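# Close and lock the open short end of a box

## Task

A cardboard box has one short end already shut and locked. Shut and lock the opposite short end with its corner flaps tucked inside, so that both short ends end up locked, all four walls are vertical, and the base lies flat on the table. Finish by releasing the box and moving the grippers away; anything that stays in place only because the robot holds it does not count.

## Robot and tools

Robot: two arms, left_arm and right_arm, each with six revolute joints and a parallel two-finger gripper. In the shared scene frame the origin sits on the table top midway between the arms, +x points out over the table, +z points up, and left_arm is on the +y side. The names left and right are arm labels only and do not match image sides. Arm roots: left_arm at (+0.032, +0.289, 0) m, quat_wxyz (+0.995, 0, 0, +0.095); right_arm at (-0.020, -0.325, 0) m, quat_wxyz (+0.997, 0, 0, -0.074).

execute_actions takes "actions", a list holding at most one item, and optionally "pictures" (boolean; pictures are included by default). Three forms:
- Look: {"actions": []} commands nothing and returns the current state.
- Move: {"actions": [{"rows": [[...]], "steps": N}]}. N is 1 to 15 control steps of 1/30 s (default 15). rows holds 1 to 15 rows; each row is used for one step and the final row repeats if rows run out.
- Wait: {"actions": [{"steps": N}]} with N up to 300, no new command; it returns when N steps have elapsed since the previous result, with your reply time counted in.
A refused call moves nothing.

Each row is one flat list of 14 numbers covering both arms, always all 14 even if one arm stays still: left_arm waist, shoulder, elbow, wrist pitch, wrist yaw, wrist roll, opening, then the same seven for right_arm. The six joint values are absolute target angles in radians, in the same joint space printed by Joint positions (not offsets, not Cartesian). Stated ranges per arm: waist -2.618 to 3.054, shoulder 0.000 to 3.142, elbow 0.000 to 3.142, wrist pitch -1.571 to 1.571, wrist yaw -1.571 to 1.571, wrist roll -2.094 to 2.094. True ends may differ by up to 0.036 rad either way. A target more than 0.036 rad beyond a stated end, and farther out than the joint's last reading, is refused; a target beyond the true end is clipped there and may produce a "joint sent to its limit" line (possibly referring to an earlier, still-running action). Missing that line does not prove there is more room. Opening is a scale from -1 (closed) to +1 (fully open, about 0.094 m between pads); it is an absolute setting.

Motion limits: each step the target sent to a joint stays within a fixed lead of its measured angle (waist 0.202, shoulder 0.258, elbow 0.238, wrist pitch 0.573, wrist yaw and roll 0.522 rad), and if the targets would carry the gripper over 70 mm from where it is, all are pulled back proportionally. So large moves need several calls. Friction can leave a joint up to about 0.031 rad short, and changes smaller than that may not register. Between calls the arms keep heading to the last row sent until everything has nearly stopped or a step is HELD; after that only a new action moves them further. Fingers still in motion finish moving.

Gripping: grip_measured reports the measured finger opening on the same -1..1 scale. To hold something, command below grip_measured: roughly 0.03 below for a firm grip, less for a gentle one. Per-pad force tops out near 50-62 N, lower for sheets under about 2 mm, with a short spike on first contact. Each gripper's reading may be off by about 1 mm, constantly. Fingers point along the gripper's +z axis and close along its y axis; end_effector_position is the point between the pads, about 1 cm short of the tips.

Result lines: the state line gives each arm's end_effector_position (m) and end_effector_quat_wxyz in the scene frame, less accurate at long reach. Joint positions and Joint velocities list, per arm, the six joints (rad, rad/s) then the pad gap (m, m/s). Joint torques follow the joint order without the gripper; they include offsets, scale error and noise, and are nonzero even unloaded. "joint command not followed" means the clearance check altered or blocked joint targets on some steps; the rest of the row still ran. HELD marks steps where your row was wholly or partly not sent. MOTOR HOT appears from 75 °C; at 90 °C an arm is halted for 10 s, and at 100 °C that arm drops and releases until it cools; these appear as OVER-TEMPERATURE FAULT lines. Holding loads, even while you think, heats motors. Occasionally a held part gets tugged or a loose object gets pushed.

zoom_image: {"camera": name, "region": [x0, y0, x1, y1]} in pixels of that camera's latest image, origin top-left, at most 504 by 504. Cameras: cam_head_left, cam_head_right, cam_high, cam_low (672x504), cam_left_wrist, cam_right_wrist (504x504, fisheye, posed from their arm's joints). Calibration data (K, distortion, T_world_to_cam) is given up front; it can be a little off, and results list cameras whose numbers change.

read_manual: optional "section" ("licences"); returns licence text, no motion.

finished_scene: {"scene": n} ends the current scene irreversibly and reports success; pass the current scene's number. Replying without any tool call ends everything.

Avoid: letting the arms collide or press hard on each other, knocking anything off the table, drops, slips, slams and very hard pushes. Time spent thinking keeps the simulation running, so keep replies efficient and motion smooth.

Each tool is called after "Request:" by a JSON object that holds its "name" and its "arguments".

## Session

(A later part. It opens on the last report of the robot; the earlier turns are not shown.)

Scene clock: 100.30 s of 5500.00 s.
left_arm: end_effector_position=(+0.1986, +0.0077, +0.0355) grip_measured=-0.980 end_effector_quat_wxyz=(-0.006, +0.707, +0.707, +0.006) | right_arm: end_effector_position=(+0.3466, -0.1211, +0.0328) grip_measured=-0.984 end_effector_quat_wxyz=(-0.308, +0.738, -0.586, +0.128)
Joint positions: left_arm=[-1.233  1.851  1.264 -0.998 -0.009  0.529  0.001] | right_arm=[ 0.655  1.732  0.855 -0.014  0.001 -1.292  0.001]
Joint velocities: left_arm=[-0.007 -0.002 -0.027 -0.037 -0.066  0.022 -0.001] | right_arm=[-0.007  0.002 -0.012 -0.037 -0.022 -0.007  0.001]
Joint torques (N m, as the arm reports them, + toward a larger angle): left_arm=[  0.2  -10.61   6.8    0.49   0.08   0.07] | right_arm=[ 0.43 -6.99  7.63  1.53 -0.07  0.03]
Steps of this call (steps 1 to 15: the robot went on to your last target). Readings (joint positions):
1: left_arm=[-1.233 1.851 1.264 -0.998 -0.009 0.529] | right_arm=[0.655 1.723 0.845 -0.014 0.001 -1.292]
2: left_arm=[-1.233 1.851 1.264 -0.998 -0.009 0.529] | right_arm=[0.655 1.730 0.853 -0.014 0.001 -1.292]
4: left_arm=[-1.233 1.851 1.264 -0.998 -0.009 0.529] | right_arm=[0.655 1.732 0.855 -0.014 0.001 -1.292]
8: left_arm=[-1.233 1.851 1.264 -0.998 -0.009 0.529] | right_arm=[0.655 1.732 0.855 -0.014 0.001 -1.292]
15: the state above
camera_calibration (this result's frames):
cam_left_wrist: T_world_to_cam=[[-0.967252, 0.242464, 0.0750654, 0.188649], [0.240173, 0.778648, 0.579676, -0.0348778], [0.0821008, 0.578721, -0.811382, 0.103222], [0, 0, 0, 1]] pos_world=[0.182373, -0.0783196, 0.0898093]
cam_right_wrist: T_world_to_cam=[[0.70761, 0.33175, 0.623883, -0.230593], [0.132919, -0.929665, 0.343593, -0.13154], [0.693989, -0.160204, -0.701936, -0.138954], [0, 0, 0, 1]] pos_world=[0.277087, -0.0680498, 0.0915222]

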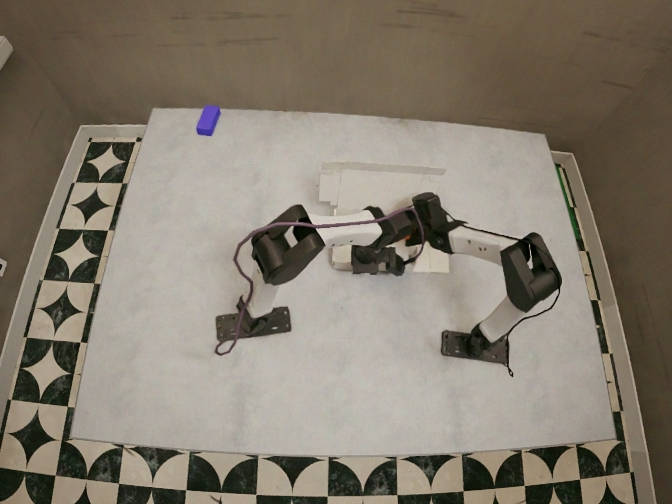

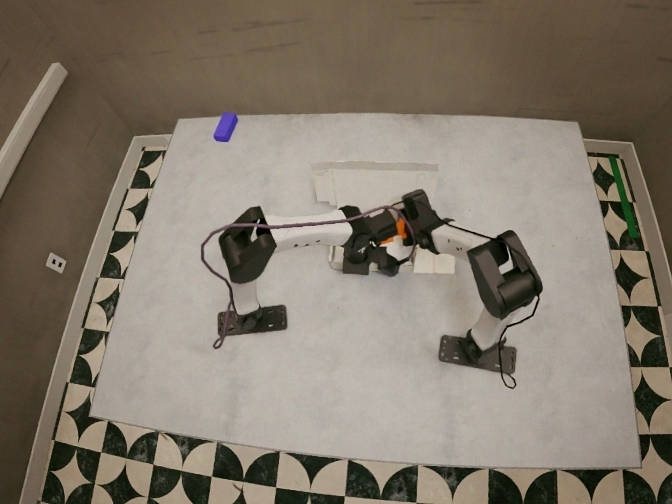

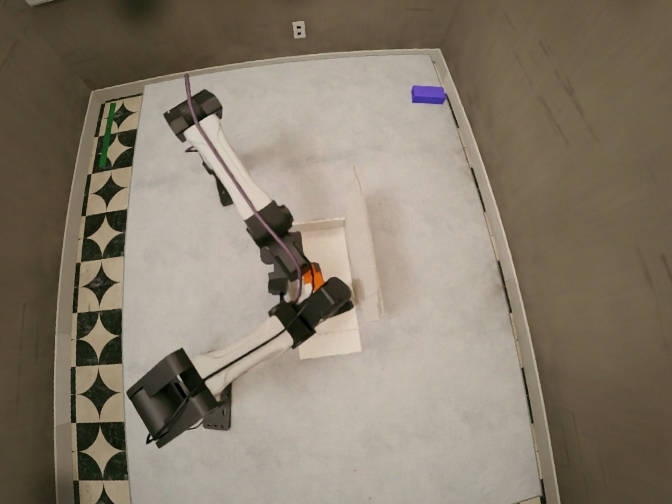

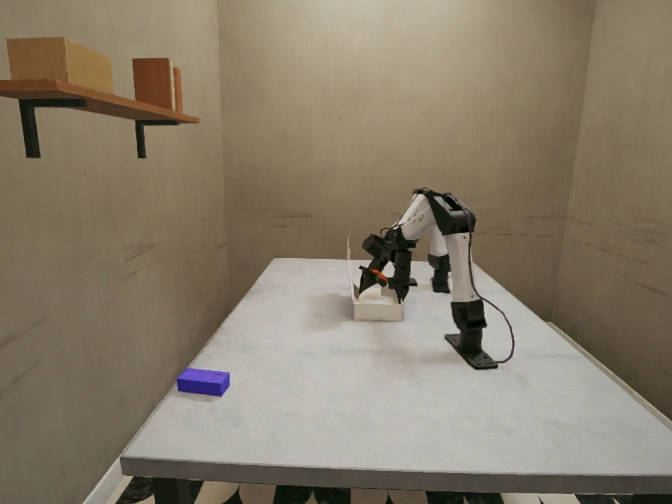

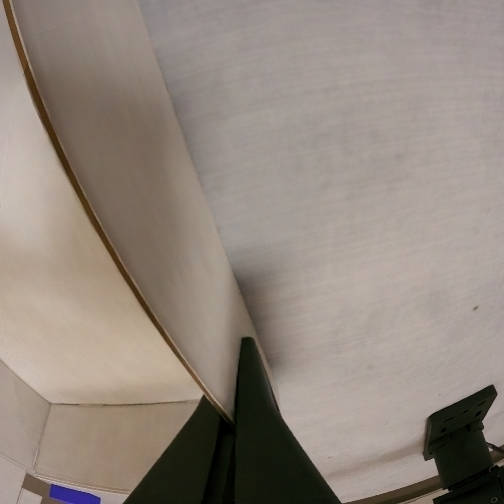

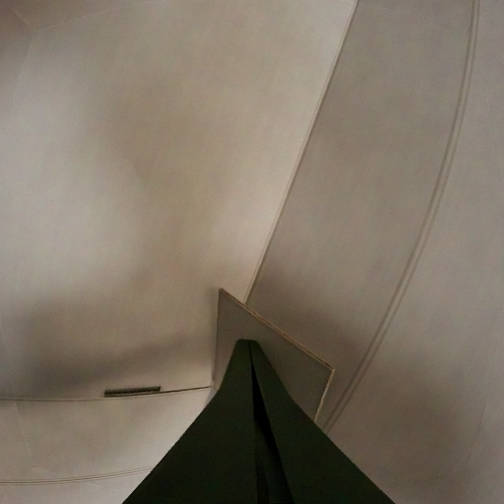

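Pushing slightly further, holding, then returning to the start of the panel sweep.

Request:
{"name": "execute_actions", "arguments": {"actions": [{"rows":[[-1.23,1.853,1.255,-0.98,0,0.54,-1,0.64,1.81,0.93,0,0,-1.3,-1]],"steps":15}]}}

Request:
{"name": "execute_actions", "arguments": {"actions": [{"steps":300}], "pictures": false}}

Request:
{"name": "execute_actions", "arguments": {"actions": [{"steps":300}], "pictures": false}}

Request:
{"name": "execute_actions", "arguments": {"actions": [{"steps":300}], "pictures": false}}

Request:
{"name": "execute_actions", "arguments": {"actions": [{"rows":[[-1.23,1.853,1.255,-0.98,0,0.54,-1,0.63,1.74,0.87,0,0,-1.3,-1],[-1.23,1.853,1.255,-0.98,0,0.54,-1,0.62,1.69,0.82,0,0,-1.3,-1],[-1.23,1.853,1.255,-0.98,0,0.54,-1,0.6,1.64,0.77,0,0,-1.3,-1],[-1.23,1.853,1.255,-0.98,0,0.54,-1,0.57,1.59,0.72,0,0,-1.3,-1],[-1.23,1.853,1.255,-0.98,0,0.54,-1,0.53,1.54,0.67,0,0,-1.3,-1],[-1.23,1.853,1.255,-0.98,0,0.54,-1,0.48,1.5,0.63,0,0,-1.3,-1],[-1.23,1.853,1.255,-0.98,0,0.54,-1,0.42,1.48,0.63,0,0,-1.3,-1],[-1.23,1.853,1.255,-0.98,0,0.54,-1,0.35,1.48,0.63,0,0,-1.3,-1],[-1.23,1.853,1.255,-0.98,0,0.54,-1,0.25,1.48,0.65,0,-0.1,-1.3,-1],[-1.23,1.853,1.255,-0.98,0,0.54,-1,0.1,1.48,0.7,-0.1,-0.2,-1.2,-1],[-1.23,1.853,1.255,-0.98,0,0.54,-1,-0.22,1.55,0.87,-0.51,-1,0,-1]],"steps":15}], "pictures": false}}

Request:
{"name": "execute_actions", "arguments": {"actions": [{"steps":12}], "pictures": false}}

Request:
{"name": "execute_actions", "arguments": {"actions": [{"rows":[[-1.23,1.845,1.29,-1.01,0,0.54,-1,-0.22,1.62,0.87,-0.51,-1,0,-1],[-1.23,1.84,1.3,-1.03,0,0.54,-1,-0.22,1.68,0.87,-0.51,-1,0,-1],[-1.23,1.835,1.31,-1.05,0,0.54,-1,-0.22,1.74,0.87,-0.51,-1,0,-1],[-1.23,1.83,1.33,-1.07,0,0.54,-1,-0.22,1.79,0.87,-0.51,-1,0,-1],[-1.23,1.825,1.34,-1.08,0,0.54,-1,-0.22,1.83,0.87,-0.51,-1,0,-1],[-1.23,1.82,1.36,-1.09,0,0.54,-1,-0.22,1.86,0.87,-0.51,-1,0,-1],[-1.23,1.815,1.37,-1.1,0,0.54,-1,-0.22,1.89,0.87,-0.51,-1,0,-1],[-1.23,1.815,1.38,-1.1,0,0.54,-1,-0.22,1.91,0.87,-0.51,-1,0,-1]],"steps":15}]}}

Request:
{"name": "zoom_image", "arguments": {"camera": "cam_high", "region": [270,240,430,400]}}

Scene clock: 110.87 s of 5500.00 s.
left_arm: end_effector_position=(+0.1991, +0.0073, +0.0355) grip_measured=-0.980 end_effector_quat_wxyz=(-0.005, +0.706, +0.708, +0.006) | right_arm: end_effector_position=(+0.3557, -0.1168, +0.0208) grip_measured=-0.984 end_effector_quat_wxyz=(-0.296, +0.741, -0.589, +0.123)
Joint positions: left_arm=[-1.233  1.851  1.264 -0.996 -0.01   0.527  0.001] | right_arm=[ 0.653  1.803  0.905 -0.019 -0.    -1.293  0.001]
Joint velocities: left_arm=[ 0.002 -0.032  0.002 -0.037 -0.007  0.022  0.001] | right_arm=[ 0.007 -0.012  0.002  0.007 -0.022 -0.022 -0.001]
Joint torques (N m, as the arm reports them, + toward a larger angle): left_arm=[  0.24 -10.59   6.71   0.51   0.05   0.07] | right_arm=[-1.11 -7.65  7.53  1.54 -0.07  0.04]
Steps of this call (steps 1 to 15: the robot went on to your last target; steps 16 to 90: nothing new was sent; then 7.07 s passed at rest; steps 91 to 105: all 15 steps of this action). Readings (joint positions):
91: left_arm=[-1.233 1.851 1.264 -0.998 -0.009 0.529] | right_arm=[0.655 1.740 0.862 -0.019 0.001 -1.293]
92: left_arm=[-1.233 1.851 1.264 -0.998 -0.009 0.529] | right_arm=[0.655 1.757 0.879 -0.020 0.001 -1.293]
94: left_arm=[-1.233 1.851 1.264 -0.997 -0.009 0.528] | right_arm=[0.654 1.789 0.902 -0.018 0.001 -1.293]
98: left_arm=[-1.233 1.851 1.264 -0.997 -0.009 0.528] | right_arm=[0.653 1.803 0.905 -0.018 -0.000 -1.293]
105: the state above
camera_calibration (this result's frames):
cam_left_wrist: T_world_to_cam=[[-0.968068, 0.240023, 0.0723447, 0.189524], [0.236725, 0.780283, 0.578895, -0.0339282], [0.0824985, 0.577536, -0.812186, 0.103403], [0, 0, 0, 1]] pos_world=[0.182973, -0.0787356, 0.0899126]
cam_right_wrist: T_world_to_cam=[[0.722178, 0.338215, 0.603382, -0.235076], [0.14026, -0.925789, 0.351059, -0.126948], [0.677337, -0.168896, -0.716023, -0.147762], [0, 0, 0, 1]] pos_world=[0.287657, -0.0629779, 0.0806057]

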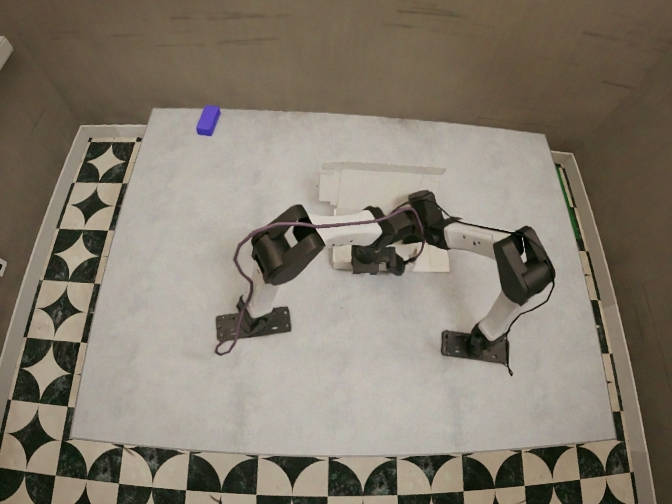

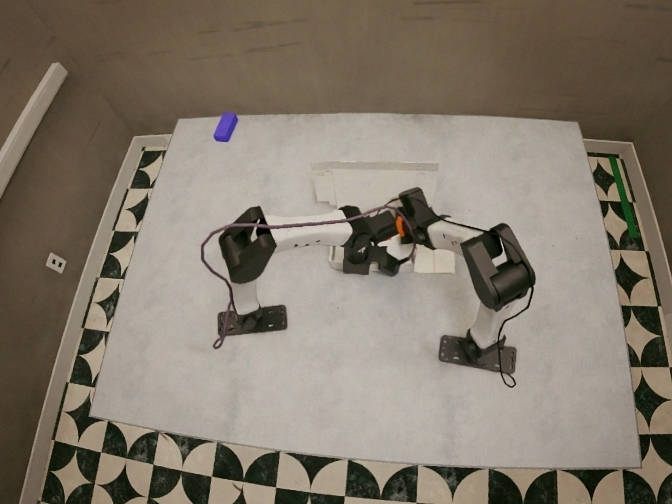

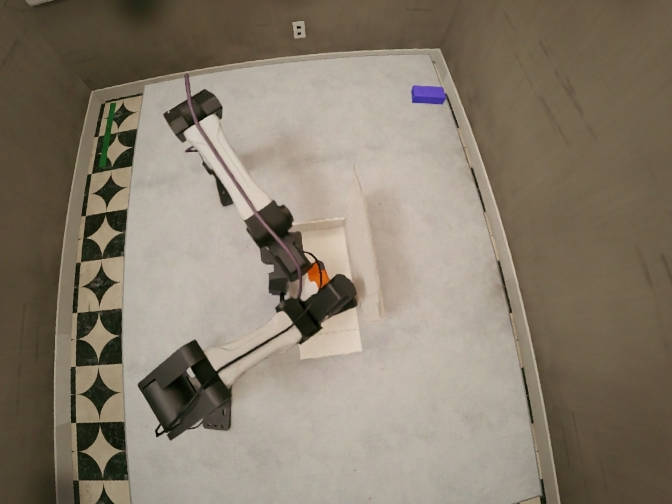

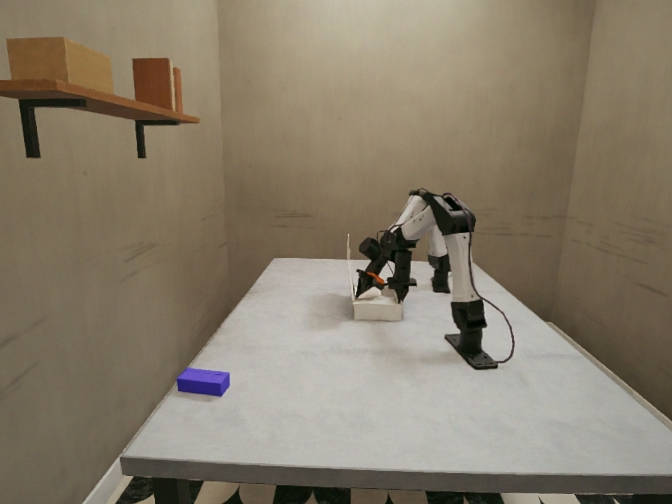

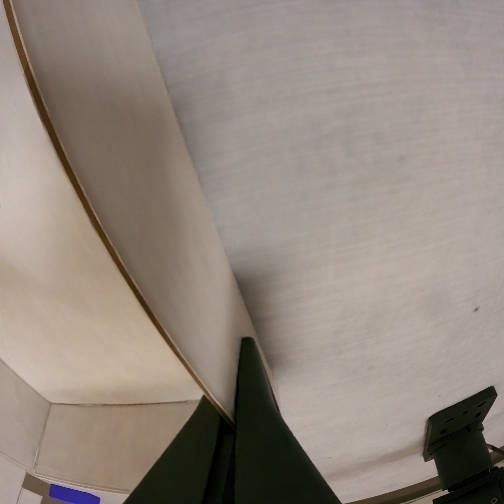

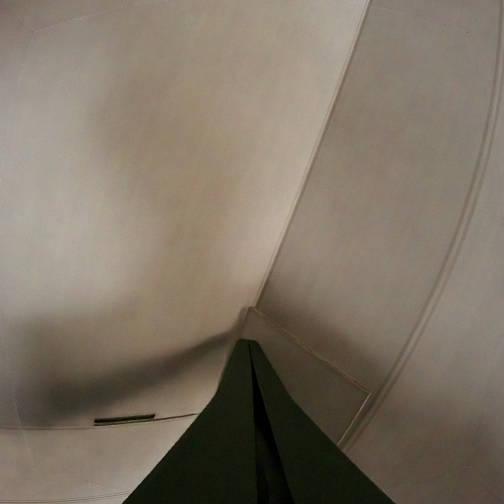

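Scene clock: 120.87 s of 5500.00 s.
left_arm: end_effector_position=(+0.1991, +0.0073, +0.0355) grip_measured=-0.980 end_effector_quat_wxyz=(-0.005, +0.706, +0.708, +0.006) | right_arm: end_effector_position=(+0.3557, -0.1168, +0.0208) grip_measured=-0.984 end_effector_quat_wxyz=(-0.296, +0.741, -0.589, +0.123)
Joint positions: left_arm=[-1.233  1.851  1.264 -0.996 -0.01   0.527  0.001] | right_arm=[ 0.653  1.803  0.905 -0.019 -0.    -1.293  0.001]
Joint velocities: left_arm=[-0.007 -0.007  0.007 -0.11  -0.037  0.007 -0.   ] | right_arm=[-0.022  0.002 -0.002 -0.037  0.007  0.022  0.   ]
Joint torques (N m, as the arm reports them, + toward a larger angle): left_arm=[  0.13 -10.76   6.72   0.5    0.1    0.07] | right_arm=[-1.13 -7.62  7.53  1.54 -0.06  0.04]
Steps of this call (steps 1 to 15: the robot went on to your last target; steps 16 to 90: nothing new was sent; then 7.00 s passed at rest). Readings (joint positions):
1: left_arm=[-1.233 1.851 1.264 -0.996 -0.010 0.527] | right_arm=[0.653 1.803 0.905 -0.019 -0.000 -1.293]
2: left_arm=[-1.233 1.851 1.264 -0.996 -0.010 0.527] | right_arm=[0.653 1.803 0.905 -0.019 -0.000 -1.293]
4: left_arm=[-1.233 1.851 1.264 -0.996 -0.010 0.527] | right_arm=[0.653 1.803 0.905 -0.019 -0.000 -1.293]
8: left_arm=[-1.233 1.851 1.264 -0.996 -0.010 0.527] | right_arm=[0.653 1.803 0.905 -0.019 -0.000 -1.293]
90: the state above
All arms were judged still, so your last target was given up. Only a new action makes them travel on or press farther. Fingers that are still opening or closing keep moving.

Scene clock: 130.87 s of 5500.00 s.
left_arm: end_effector_position=(+0.1991, +0.0073, +0.0355) grip_measured=-0.980 end_effector_quat_wxyz=(-0.005, +0.706, +0.708, +0.006) | right_arm: end_effector_position=(+0.3557, -0.1168, +0.0208) grip_measured=-0.984 end_effector_quat_wxyz=(-0.296, +0.741, -0.589, +0.123)
Joint positions: left_arm=[-1.233  1.851  1.264 -0.996 -0.01   0.527  0.001] | right_arm=[ 0.653  1.803  0.905 -0.019 -0.    -1.293  0.001]
Joint velocities: left_arm=[-0.007 -0.002  0.012  0.037 -0.051 -0.081  0.   ] | right_arm=[-0.012 -0.002 -0.007 -0.051 -0.022 -0.066 -0.   ]
Joint torques (N m, as the arm reports them, + toward a larger angle): left_arm=[  0.09 -10.59   6.65   0.47   0.09   0.09] | right_arm=[-1.14 -7.6   7.55  1.53 -0.06  0.03]
Steps of this call (steps 1 to 90: nothing new was sent; then 7.00 s passed at rest). Readings (joint positions):
1: left_arm=[-1.233 1.851 1.264 -0.996 -0.010 0.527] | right_arm=[0.653 1.803 0.905 -0.019 -0.000 -1.293]
2: left_arm=[-1.233 1.851 1.264 -0.996 -0.010 0.527] | right_arm=[0.653 1.803 0.905 -0.019 -0.000 -1.293]
4: left_arm=[-1.233 1.851 1.264 -0.996 -0.010 0.527] | right_arm=[0.653 1.803 0.905 -0.019 -0.000 -1.293]
8: left_arm=[-1.233 1.851 1.264 -0.996 -0.010 0.527] | right_arm=[0.653 1.803 0.905 -0.019 -0.000 -1.293]
90: the state above

Scene clock: 140.87 s of 5500.00 s.
left_arm: end_effector_position=(+0.1991, +0.0073, +0.0355) grip_measured=-0.980 end_effector_quat_wxyz=(-0.005, +0.706, +0.708, +0.006) | right_arm: end_effector_position=(+0.3557, -0.1168, +0.0208) grip_measured=-0.984 end_effector_quat_wxyz=(-0.296, +0.741, -0.589, +0.123)
Joint positions: left_arm=[-1.233  1.851  1.264 -0.996 -0.01   0.527  0.001] | right_arm=[ 0.653  1.803  0.905 -0.019 -0.    -1.293  0.001]
Joint velocities: left_arm=[-0.012 -0.007  0.017 -0.037  0.095 -0.081 -0.001] | right_arm=[ 0.002  0.002 -0.002  0.037  0.037  0.007  0.   ]
Joint torques (N m, as the arm reports them, + toward a larger angle): left_arm=[  0.06 -10.62   6.79   0.5    0.09   0.09] | right_arm=[-1.12 -7.66  7.55  1.54 -0.06  0.03]
Steps of this call (steps 1 to 90: nothing new was sent; then 7.00 s passed at rest). Readings (joint positions):
1: left_arm=[-1.233 1.851 1.264 -0.996 -0.010 0.527] | right_arm=[0.653 1.803 0.905 -0.019 -0.000 -1.293]
2: left_arm=[-1.233 1.851 1.264 -0.996 -0.010 0.527] | right_arm=[0.653 1.803 0.905 -0.019 -0.000 -1.293]
4: left_arm=[-1.233 1.851 1.264 -0.996 -0.010 0.527] | right_arm=[0.653 1.803 0.905 -0.019 -0.000 -1.293]
8: left_arm=[-1.233 1.851 1.264 -0.996 -0.010 0.527] | right_arm=[0.653 1.803 0.905 -0.019 -0.000 -1.293]
90: the state above

Scene clock: 141.37 s of 5500.00 s.
left_arm: end_effector_position=(+0.1992, +0.0071, +0.0355) grip_measured=-0.980 end_effector_quat_wxyz=(-0.004, +0.707, +0.707, +0.006) | right_arm: end_effector_position=(+0.3459, -0.3018, +0.0776) grip_measured=-0.984 end_effector_quat_wxyz=(+0.350, -0.359, +0.860, +0.094)
Joint positions: left_arm=[-1.233  1.851  1.264 -0.995 -0.01   0.529  0.001] | right_arm=[-0.025  1.543  0.851 -0.325 -0.523 -0.812  0.001]
Joint velocities: left_arm=[-0.007 -0.007 -0.012  0.066 -0.007  0.022  0.   ] | right_arm=[-2.029 -0.012  0.364 -0.901 -2.908  2.821 -0.001]
Joint torques (N m, as the arm reports them, + toward a larger angle): left_arm=[ -0.02 -10.69   6.64   0.48   0.08   0.09] | right_arm=[-0.65 -5.48  5.94  0.7  -0.13  0.18]
Steps of this call (steps 1 to 15: all 15 steps of this action). Readings (joint positions):
1: left_arm=[-1.233 1.851 1.264 -0.996 -0.010 0.527] | right_arm=[0.652 1.799 0.901 -0.018 -0.001 -1.293]
2: left_arm=[-1.233 1.851 1.264 -0.995 -0.010 0.527] | right_arm=[0.649 1.783 0.885 -0.015 -0.003 -1.293]
4: left_arm=[-1.233 1.851 1.264 -0.995 -0.010 0.527] | right_arm=[0.630 1.707 0.814 -0.012 -0.006 -1.293]
8: left_arm=[-1.233 1.851 1.264 -0.995 -0.010 0.528] | right_arm=[0.473 1.518 0.659 -0.016 -0.011 -1.293]
15: the state above

Scene clock: 141.77 s of 5500.00 s.
left_arm: end_effector_position=(+0.1992, +0.0071, +0.0355) grip_measured=-0.980 end_effector_quat_wxyz=(-0.004, +0.707, +0.707, +0.006) | right_arm: end_effector_position=(+0.3176, -0.3073, +0.1104) grip_measured=-0.984 end_effector_quat_wxyz=(+0.272, +0.040, +0.874, +0.401)
Joint positions: left_arm=[-1.233  1.851  1.264 -0.995 -0.01   0.529  0.001] | right_arm=[-0.229  1.543  0.862 -0.491 -0.958 -0.076  0.001]
Joint velocities: left_arm=[-0.022  0.007 -0.002  0.037 -0.081 -0.022  0.001] | right_arm=[ 0.002  0.002  0.007 -0.125 -0.286  0.388 -0.001]
Joint torques (N m, as the arm reports them, + toward a larger angle): left_arm=[  0.1  -10.73   6.62   0.48   0.1    0.05] | right_arm=[ 0.89 -5.27  6.51  0.86 -0.47  0.12]
Steps of this call (steps 1 to 12: the robot went on to your last target). Readings (joint positions):
1: left_arm=[-1.233 1.851 1.264 -0.995 -0.010 0.529] | right_arm=[-0.097 1.543 0.860 -0.352 -0.615 -0.714]
2: left_arm=[-1.233 1.851 1.264 -0.995 -0.010 0.529] | right_arm=[-0.159 1.543 0.862 -0.375 -0.689 -0.616]
4: left_arm=[-1.233 1.851 1.264 -0.995 -0.010 0.529] | right_arm=[-0.228 1.543 0.862 -0.419 -0.790 -0.419]
8: left_arm=[-1.233 1.851 1.264 -0.995 -0.010 0.529] | right_arm=[-0.230 1.543 0.862 -0.471 -0.908 -0.175]
12: the state above

Scene clock: 142.27 s of 5500.00 s.
left_arm: end_effector_position=(+0.2056, -0.0054, +0.0702) grip_measured=-0.980 end_effector_quat_wxyz=(+0.019, +0.709, +0.705, -0.002) | right_arm: end_effector_position=(+0.2977, -0.2961, +0.0089) grip_measured=-0.984 end_effector_quat_wxyz=(+0.093, +0.159, +0.865, +0.466)
Joint positions: left_arm=[-1.233  1.822  1.368 -1.079 -0.006  0.534  0.001] | right_arm=[-0.229  1.925  0.868 -0.509 -0.99  -0.009  0.001]
Joint velocities: left_arm=[-0.002 -0.007 -0.002 -0.11   0.007  0.007 -0.001] | right_arm=[-0.002 -0.002 -0.007  0.037 -0.022 -0.022 -0.001]
Joint torques (N m, as the arm reports them, + toward a larger angle): left_arm=[  0.1  -11.43   9.11   0.45   0.02  -0.01] | right_arm=[ 0.93 -8.77  4.32  0.33 -0.53  0.11]
Steps of this call (steps 1 to 15: all 15 steps of this action). Readings (joint positions):
1: left_arm=[-1.233 1.851 1.265 -0.997 -0.010 0.529] | right_arm=[-0.229 1.550 0.862 -0.494 -0.967 -0.062]
2: left_arm=[-1.233 1.851 1.269 -1.002 -0.010 0.530] | right_arm=[-0.229 1.568 0.863 -0.494 -0.976 -0.052]
4: left_arm=[-1.233 1.851 1.286 -1.021 -0.010 0.530] | right_arm=[-0.229 1.654 0.868 -0.493 -0.988 -0.037]
8: left_arm=[-1.233 1.841 1.339 -1.061 -0.008 0.533] | right_arm=[-0.229 1.867 0.868 -0.498 -0.990 -0.019]
15: the state above
camera_calibration (this result's frames):
cam_left_wrist: T_world_to_cam=[[-0.967422, 0.250029, 0.0397628, 0.198625], [0.230383, 0.804296, 0.547751, -0.0420974], [0.104973, 0.539066, -0.835696, 0.135217], [0, 0, 0, 1]] pos_world=[0.187659, -0.088694, 0.128161]
cam_right_wrist: T_world_to_cam=[[0.024535, -0.579488, -0.814611, -0.176722], [-0.983149, -0.161644, 0.0853769, 0.282431], [-0.181152, 0.79879, -0.573689, 0.393523], [0, 0, 0, 1]] pos_world=[0.353295, -0.371098, 0.0576873]

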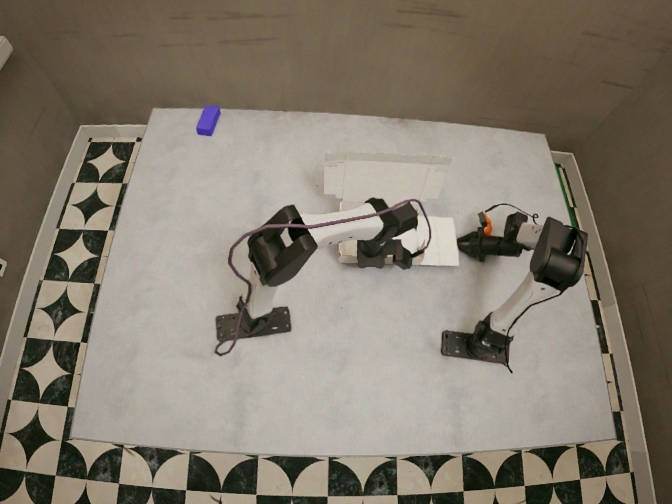

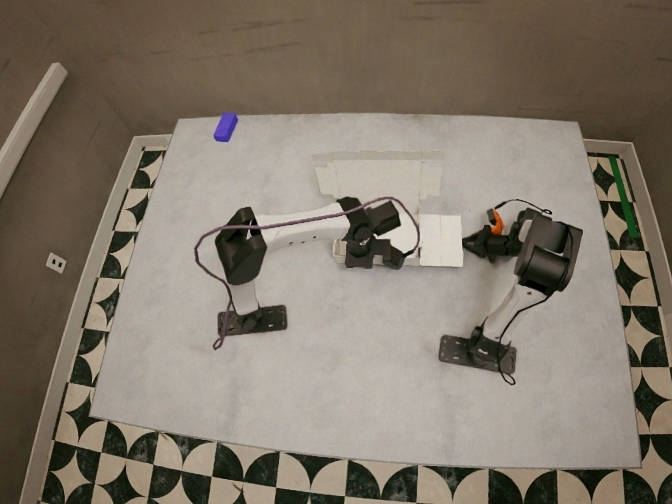

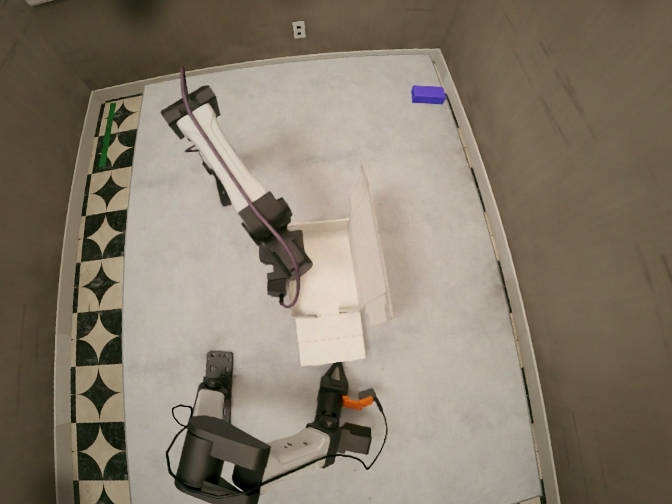

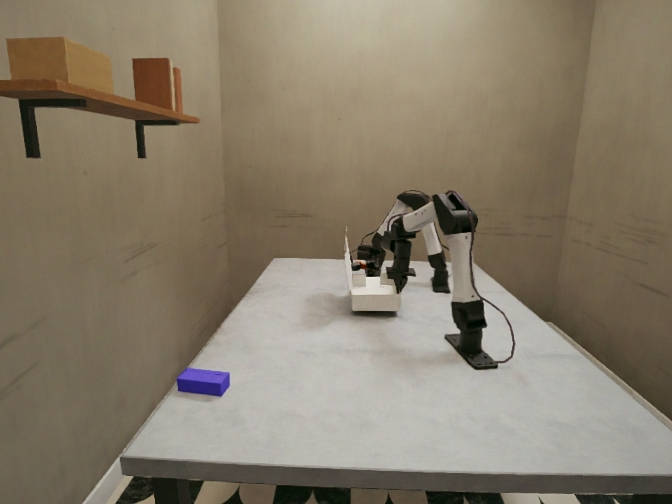

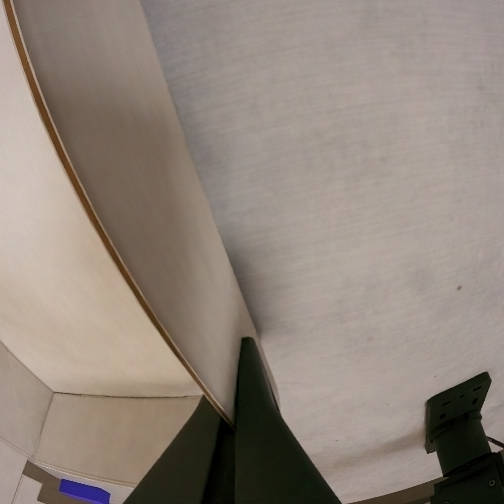

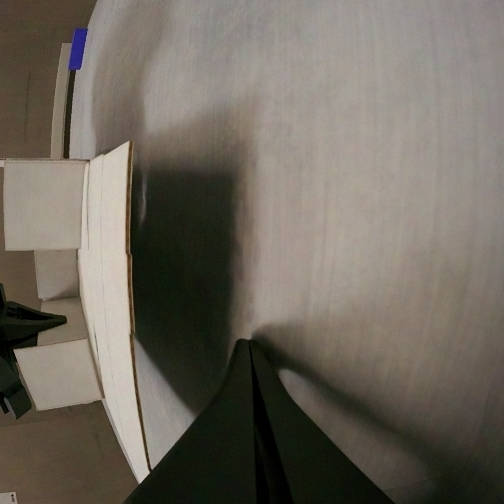

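Region (270, 240, 430, 400) of cam_high's 672x504 image, scaled by 3.150, with more detail than that image has.

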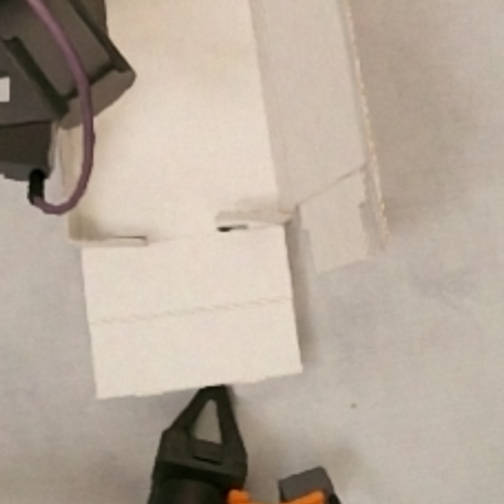

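Request:
{"name": "execute_actions", "arguments": {"actions": [{"rows":[[-1.23,1.815,1.38,-1.11,0,0.54,-1,-0.19,1.91,0.87,-0.51,-1,0,-1],[-1.23,1.815,1.38,-1.11,0,0.54,-1,-0.16,1.91,0.87,-0.51,-1,0,-1],[-1.23,1.815,1.38,-1.11,0,0.54,-1,-0.13,1.91,0.87,-0.51,-1,0,-1],[-1.23,1.815,1.38,-1.11,0,0.54,-1,-0.11,1.91,0.87,-0.51,-1,0,-1],[-1.23,1.82,1.36,-1.1,0,0.54,-1,-0.1,1.91,0.87,-0.51,-1,0,-1],[-1.23,1.83,1.34,-1.08,0,0.54,-1,-0.09,1.91,0.87,-0.51,-1,0,-1],[-1.23,1.835,1.32,-1.06,0,0.54,-1,-0.08,1.91,0.87,-0.51,-1,0,-1],[-1.23,1.84,1.3,-1.04,0,0.54,-1,-0.07,1.91,0.87,-0.51,-1,0,-1],[-1.23,1.85,1.28,-1.02,0,0.54,-1,-0.06,1.91,0.87,-0.51,-1,0,-1],[-1.23,1.86,1.265,-1,0,0.54,-1,-0.05,1.91,0.87,-0.51,-1,0,-1],[-1.23,1.87,1.25,-0.98,0,0.54,-1,-0.04,1.91,0.87,-0.51,-1,0,-1]],"steps":15}], "pictures": false}}

Request:
{"name": "execute_actions", "arguments": {"actions": [{"rows":[[-1.23,1.87,1.25,-0.98,0,0.54,-1,-0.02,1.9,0.88,-0.53,-1,0,-1],[-1.23,1.87,1.25,-0.98,0,0.54,-1,0,1.895,0.89,-0.54,-1,0,-1],[-1.23,1.87,1.25,-0.98,0,0.54,-1,0.02,1.89,0.89,-0.55,-1,0,-1],[-1.23,1.87,1.25,-0.98,0,0.54,-1,0.04,1.885,0.9,-0.56,-1,0,-1],[-1.23,1.87,1.25,-0.98,0,0.54,-1,0.06,1.88,0.9,-0.57,-1,0,-1]],"steps":15}]}}

Request:
{"name": "zoom_image", "arguments": {"camera": "cam_head_right", "region": [350,160,510,290]}}

Scene clock: 152.53 s of 5500.00 s.
left_arm: end_effector_position=(+0.1955, +0.0114, +0.0355) grip_measured=-0.981 end_effector_quat_wxyz=(-0.018, +0.709, +0.704, +0.007) | right_arm: end_effector_position=(+0.2873, -0.2391, +0.0091) grip_measured=-0.984 end_effector_quat_wxyz=(+0.050, +0.081, +0.876, +0.473)
Joint positions: left_arm=[-1.233  1.855  1.268 -1.022 -0.004  0.537  0.001] | right_arm=[-0.048  1.925  0.868 -0.509 -0.992 -0.007  0.001]
Joint velocities: left_arm=[-0.002 -0.007 -0.002  0.081  0.037 -0.037  0.   ] | right_arm=[-0.002  0.007  0.002  0.007 -0.037 -0.007 -0.   ]
Joint torques (N m, as the arm reports them, + toward a larger angle): left_arm=[ 0.26 -9.35  5.77  0.41  0.02 -0.01] | right_arm=[ 0.67 -8.84  4.39  0.33 -0.49  0.11]
Steps of this call (steps 1 to 30: the robot went on to your last target; steps 31 to 90: nothing new was sent; then 6.77 s passed at rest; steps 91 to 105: all 15 steps of this action). Readings (joint positions):
91: left_arm=[-1.233 1.822 1.368 -1.092 -0.005 0.535] | right_arm=[-0.226 1.925 0.868 -0.509 -0.991 -0.007]
92: left_arm=[-1.233 1.822 1.368 -1.094 -0.005 0.535] | right_arm=[-0.217 1.925 0.868 -0.509 -0.991 -0.007]
94: left_arm=[-1.233 1.822 1.368 -1.097 -0.005 0.535] | right_arm=[-0.174 1.925 0.868 -0.509 -0.991 -0.007]
98: left_arm=[-1.233 1.822 1.350 -1.092 -0.005 0.537] | right_arm=[-0.091 1.925 0.868 -0.509 -0.992 -0.007]
105: the state above

Scene clock: 153.03 s of 5500.00 s.
left_arm: end_effector_position=(+0.1959, +0.0107, +0.0355) grip_measured=-0.981 end_effector_quat_wxyz=(-0.016, +0.710, +0.704, +0.006) | right_arm: end_effector_position=(+0.2756, -0.2073, +0.0185) grip_measured=-0.984 end_effector_quat_wxyz=(+0.022, +0.037, +0.878, +0.476)
Joint positions: left_arm=[-1.233  1.855  1.268 -1.019 -0.004  0.537  0.001] | right_arm=[ 0.057  1.898  0.88  -0.554 -0.993 -0.007  0.001]
Joint velocities: left_arm=[-0.002 -0.002  0.012 -0.095  0.066  0.081  0.   ] | right_arm=[-0.017  0.002  0.002  0.007  0.022  0.037  0.001]
Joint torques (N m, as the arm reports them, + toward a larger angle): left_arm=[ 0.15 -9.48  5.8   0.65  0.02 -0.04] | right_arm=[ 0.4  -8.87  5.8   0.19 -0.49  0.12]
Steps of this call (steps 1 to 15: all 15 steps of this action). Readings (joint positions):
1: left_arm=[-1.233 1.855 1.268 -1.020 -0.004 0.537] | right_arm=[-0.046 1.925 0.868 -0.510 -0.992 -0.007]
2: left_arm=[-1.233 1.855 1.268 -1.019 -0.004 0.537] | right_arm=[-0.041 1.925 0.868 -0.512 -0.991 -0.007]
4: left_arm=[-1.233 1.855 1.268 -1.019 -0.004 0.537] | right_arm=[-0.014 1.918 0.868 -0.522 -0.991 -0.007]
8: left_arm=[-1.233 1.855 1.268 -1.019 -0.004 0.537] | right_arm=[0.053 1.902 0.876 -0.544 -0.991 -0.007]
15: the state above
camera_calibration (this result's frames):
cam_left_wrist: T_world_to_cam=[[-0.964109, 0.248822, 0.0926392, 0.184031], [0.254661, 0.767891, 0.587785, -0.0395952], [0.0751173, 0.59028, -0.803696, 0.102691], [0, 0, 0, 1]] pos_world=[0.179796, -0.076003, 0.0887576]
cam_right_wrist: T_world_to_cam=[[0.178753, -0.546216, -0.818349, -0.152523], [-0.89765, -0.431073, 0.0916493, 0.194766], [-0.402829, 0.718209, -0.567366, 0.36841], [0, 0, 0, 1]] pos_world=[0.350502, -0.263947, 0.0663564]

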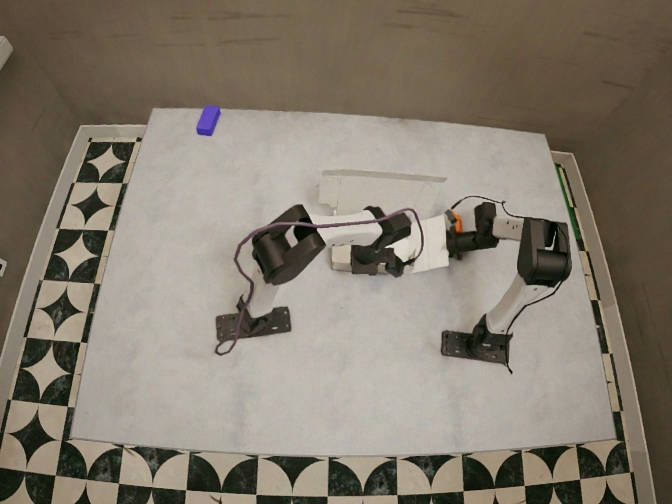

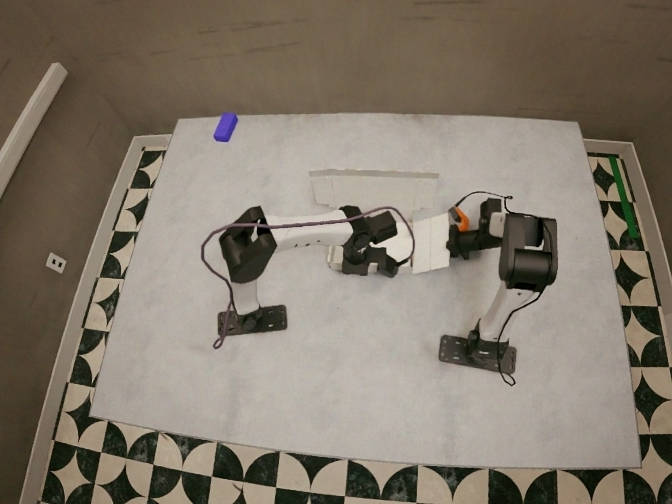

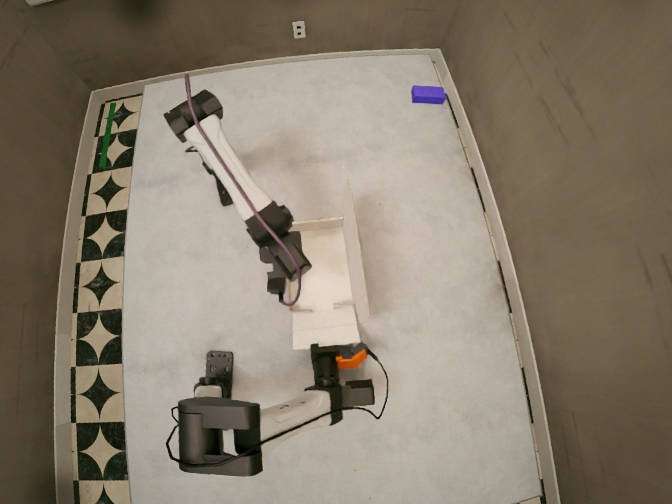

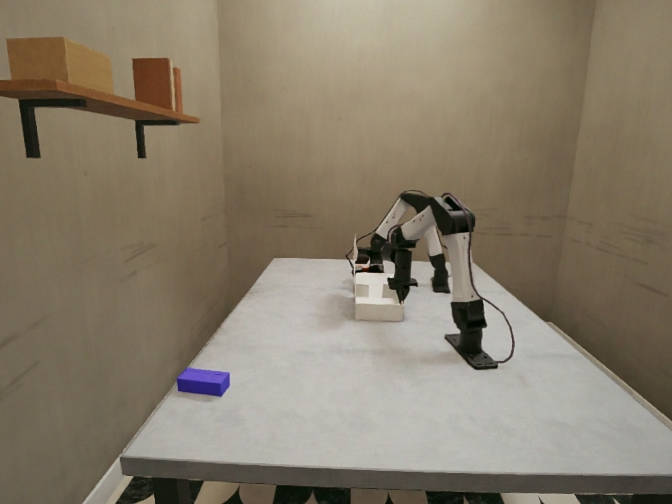

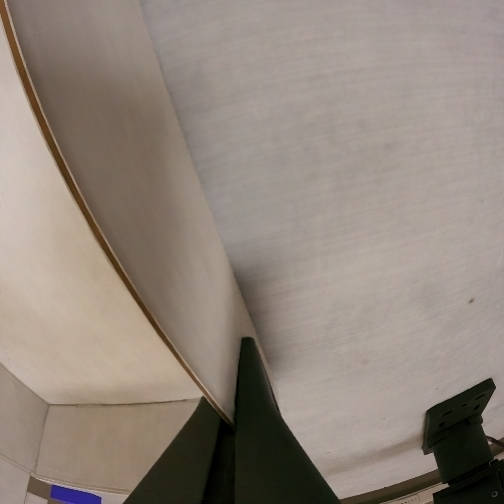

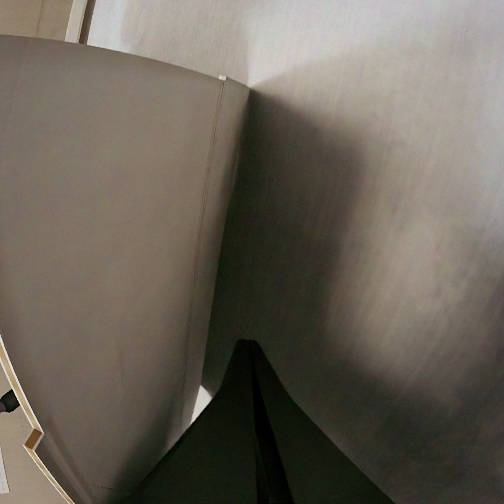

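Region (350, 160, 510, 290) of cam_head_right's 672x504 image, scaled by 3.150, with more detail than that image has; it fills the top 410 rows of this view, and the rest is white.

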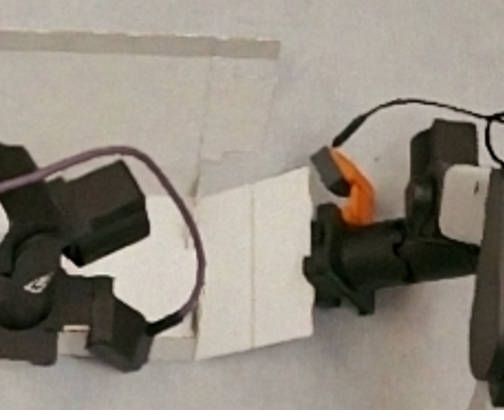

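Request:
{"name": "execute_actions", "arguments": {"actions": [{"rows":[[-1.23,1.87,1.25,-0.98,0,0.54,-1,0.06,1.86,0.89,-0.6,-1,0,-1],[-1.23,1.87,1.25,-0.98,0,0.54,-1,0.06,1.84,0.89,-0.63,-1,0,-1],[-1.23,1.87,1.25,-0.98,0,0.54,-1,0.06,1.82,0.89,-0.65,-1,0,-1],[-1.23,1.87,1.25,-0.98,0,0.54,-1,0.06,1.8,0.89,-0.67,-1,0,-1],[-1.23,1.87,1.25,-0.98,0,0.54,-1,0.07,1.78,0.89,-0.69,-1,0,-1],[-1.23,1.87,1.25,-0.98,0,0.54,-1,0.085,1.77,0.89,-0.7,-1,0,-1],[-1.23,1.87,1.25,-0.98,0,0.54,-1,0.1,1.76,0.89,-0.71,-1,0,-1],[-1.23,1.87,1.25,-0.98,0,0.54,-1,0.12,1.75,0.89,-0.71,-1,0,-1],[-1.23,1.87,1.25,-0.98,0,0.54,-1,0.14,1.745,0.89,-0.71,-1,0,-1],[-1.23,1.87,1.25,-0.98,0,0.54,-1,0.16,1.74,0.89,-0.71,-1,0,-1],[-1.23,1.87,1.25,-0.98,0,0.54,-1,0.18,1.74,0.89,-0.71,-1,0,-1],[-1.23,1.87,1.25,-0.98,0,0.54,-1,0.2,1.74,0.89,-0.71,-1,0,-1]],"steps":15}], "pictures": false}}

Request:
{"name": "execute_actions", "arguments": {"actions": [{"steps":10}]}}

Request:
{"name": "zoom_image", "arguments": {"camera": "cam_head_right", "region": [350,160,510,290]}}

Scene clock: 163.67 s of 5500.00 s.
left_arm: end_effector_position=(+0.1959, +0.0107, +0.0355) grip_measured=-0.981 end_effector_quat_wxyz=(-0.016, +0.710, +0.704, +0.006) | right_arm: end_effector_position=(+0.2475, -0.1723, +0.0529) grip_measured=-0.984 end_effector_quat_wxyz=(-0.003, -0.022, +0.882, +0.470)
Joint positions: left_arm=[-1.233  1.855  1.268 -1.019 -0.004  0.538  0.001] | right_arm=[ 0.185  1.757  0.88  -0.683 -0.978 -0.007  0.001]
Joint velocities: left_arm=[-0.007 -0.007 -0.007  0.037 -0.037  0.022 -0.001] | right_arm=[ 0.12  -0.012  0.007 -0.125  0.037 -0.037  0.   ]
Joint torques (N m, as the arm reports them, + toward a larger angle): left_arm=[ 0.09 -9.42  5.71  0.69 -0.03  0.  ] | right_arm=[ 0.84 -8.    5.6   0.2  -0.61  0.12]
Steps of this call (steps 1 to 15: the robot went on to your last target; steps 16 to 90: nothing new was sent; then 7.13 s passed at rest; steps 91 to 105: all 15 steps of this action). Readings (joint positions):
91: left_arm=[-1.233 1.855 1.268 -1.019 -0.004 0.537] | right_arm=[0.057 1.897 0.880 -0.561 -0.993 -0.007]
92: left_arm=[-1.233 1.855 1.268 -1.019 -0.004 0.537] | right_arm=[0.057 1.891 0.880 -0.570 -0.992 -0.007]
94: left_arm=[-1.233 1.855 1.268 -1.019 -0.004 0.537] | right_arm=[0.057 1.865 0.880 -0.598 -0.991 -0.007]
98: left_arm=[-1.233 1.855 1.268 -1.019 -0.004 0.537] | right_arm=[0.074 1.788 0.880 -0.651 -0.990 -0.007]
105: the state above

Scene clock: 164.00 s of 5500.00 s.
left_arm: end_effector_position=(+0.1959, +0.0107, +0.0355) grip_measured=-0.981 end_effector_quat_wxyz=(-0.016, +0.710, +0.704, +0.006) | right_arm: end_effector_position=(+0.2459, -0.1723, +0.0522) grip_measured=-0.984 end_effector_quat_wxyz=(-0.006, -0.021, +0.884, +0.468)
Joint positions: left_arm=[-1.233  1.855  1.268 -1.019 -0.004  0.538  0.001] | right_arm=[ 0.187  1.757  0.88  -0.691 -0.973 -0.007  0.001]
Joint velocities: left_arm=[ 0.012 -0.007  0.012  0.022 -0.007  0.007 -0.001] | right_arm=[ 0.012  0.012 -0.002 -0.022 -0.007 -0.022 -0.   ]
Joint torques (N m, as the arm reports them, + toward a larger angle): left_arm=[ 0.1  -9.43  5.84  0.65  0.02 -0.03] | right_arm=[ 1.21 -8.03  5.62  0.17 -0.66  0.12]
Steps of this call (steps 1 to 10: the robot went on to your last target). Readings (joint positions):
1: left_arm=[-1.233 1.855 1.268 -1.019 -0.004 0.538] | right_arm=[0.187 1.757 0.880 -0.685 -0.978 -0.007]
2: left_arm=[-1.233 1.855 1.268 -1.019 -0.004 0.538] | right_arm=[0.187 1.757 0.880 -0.687 -0.977 -0.007]
4: left_arm=[-1.233 1.855 1.268 -1.019 -0.004 0.538] | right_arm=[0.187 1.757 0.880 -0.689 -0.975 -0.007]
8: left_arm=[-1.233 1.855 1.268 -1.019 -0.004 0.538] | right_arm=[0.187 1.757 0.880 -0.691 -0.974 -0.007]
10: the state above
camera_calibration (this result's frames):
cam_left_wrist: T_world_to_cam=[[-0.964013, 0.24919, 0.0926498, 0.184008], [0.254961, 0.767797, 0.587778, -0.0396527], [0.0753323, 0.590247, -0.8037, 0.10265], [0, 0, 0, 1]] pos_world=[0.179763, -0.0759965, 0.0887582]
cam_right_wrist: T_world_to_cam=[[0.252381, -0.534426, -0.806655, -0.117136], [-0.834778, -0.541831, 0.0977941, 0.145211], [-0.489335, 0.648697, -0.582875, 0.360507], [0, 0, 0, 1]] pos_world=[0.327191, -0.21778, 0.101441]

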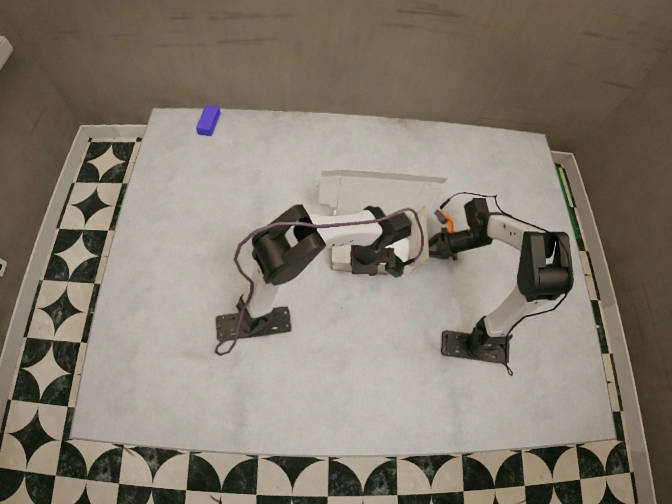

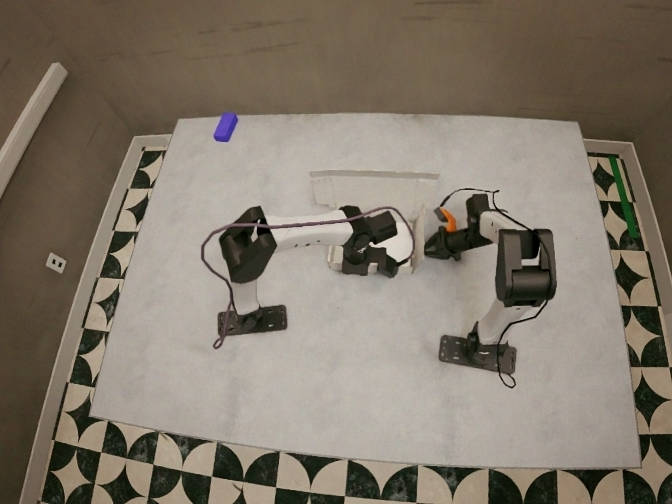

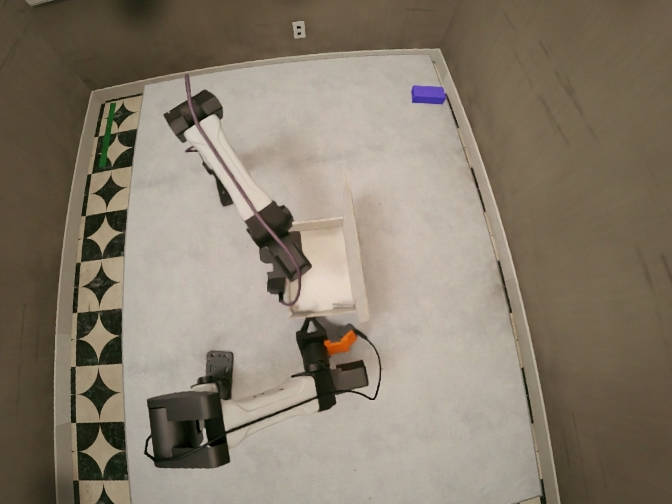

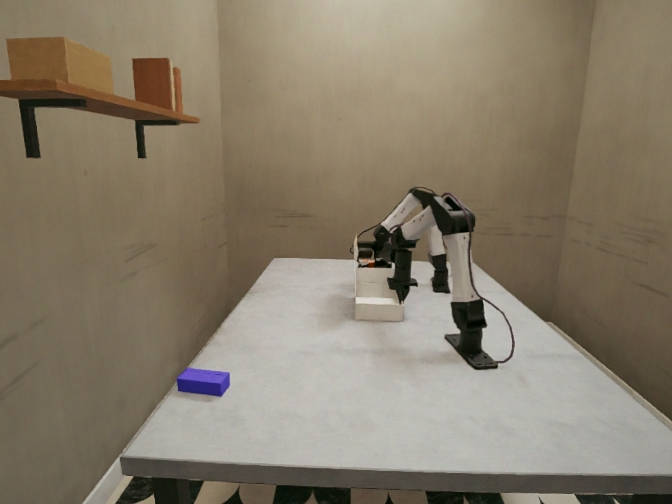

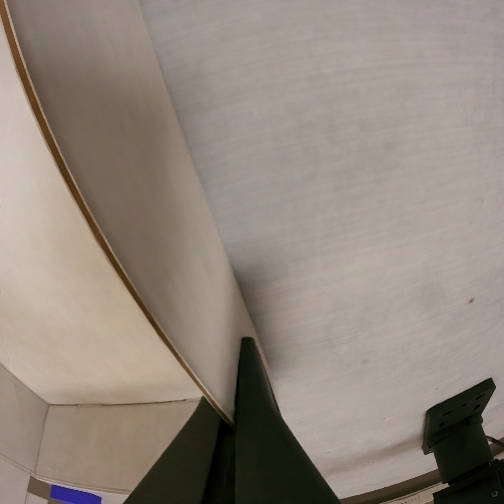

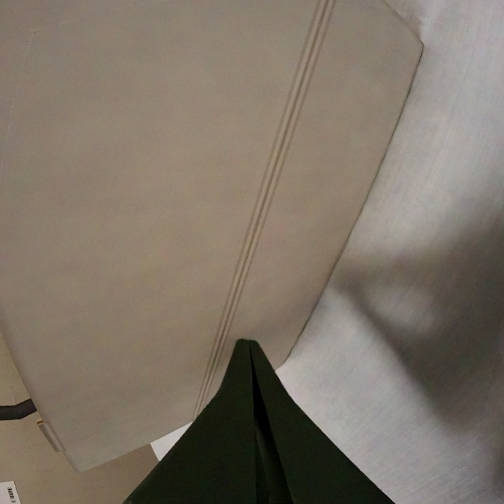

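Region (350, 160, 510, 290) of cam_head_right's 672x504 image, scaled by 3.150, with more detail than that image has; it fills the top 410 rows of this view, and the rest is white.

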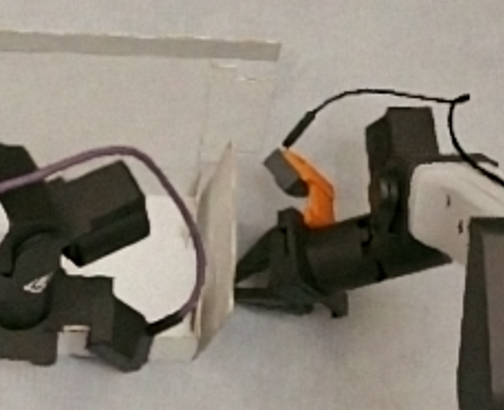

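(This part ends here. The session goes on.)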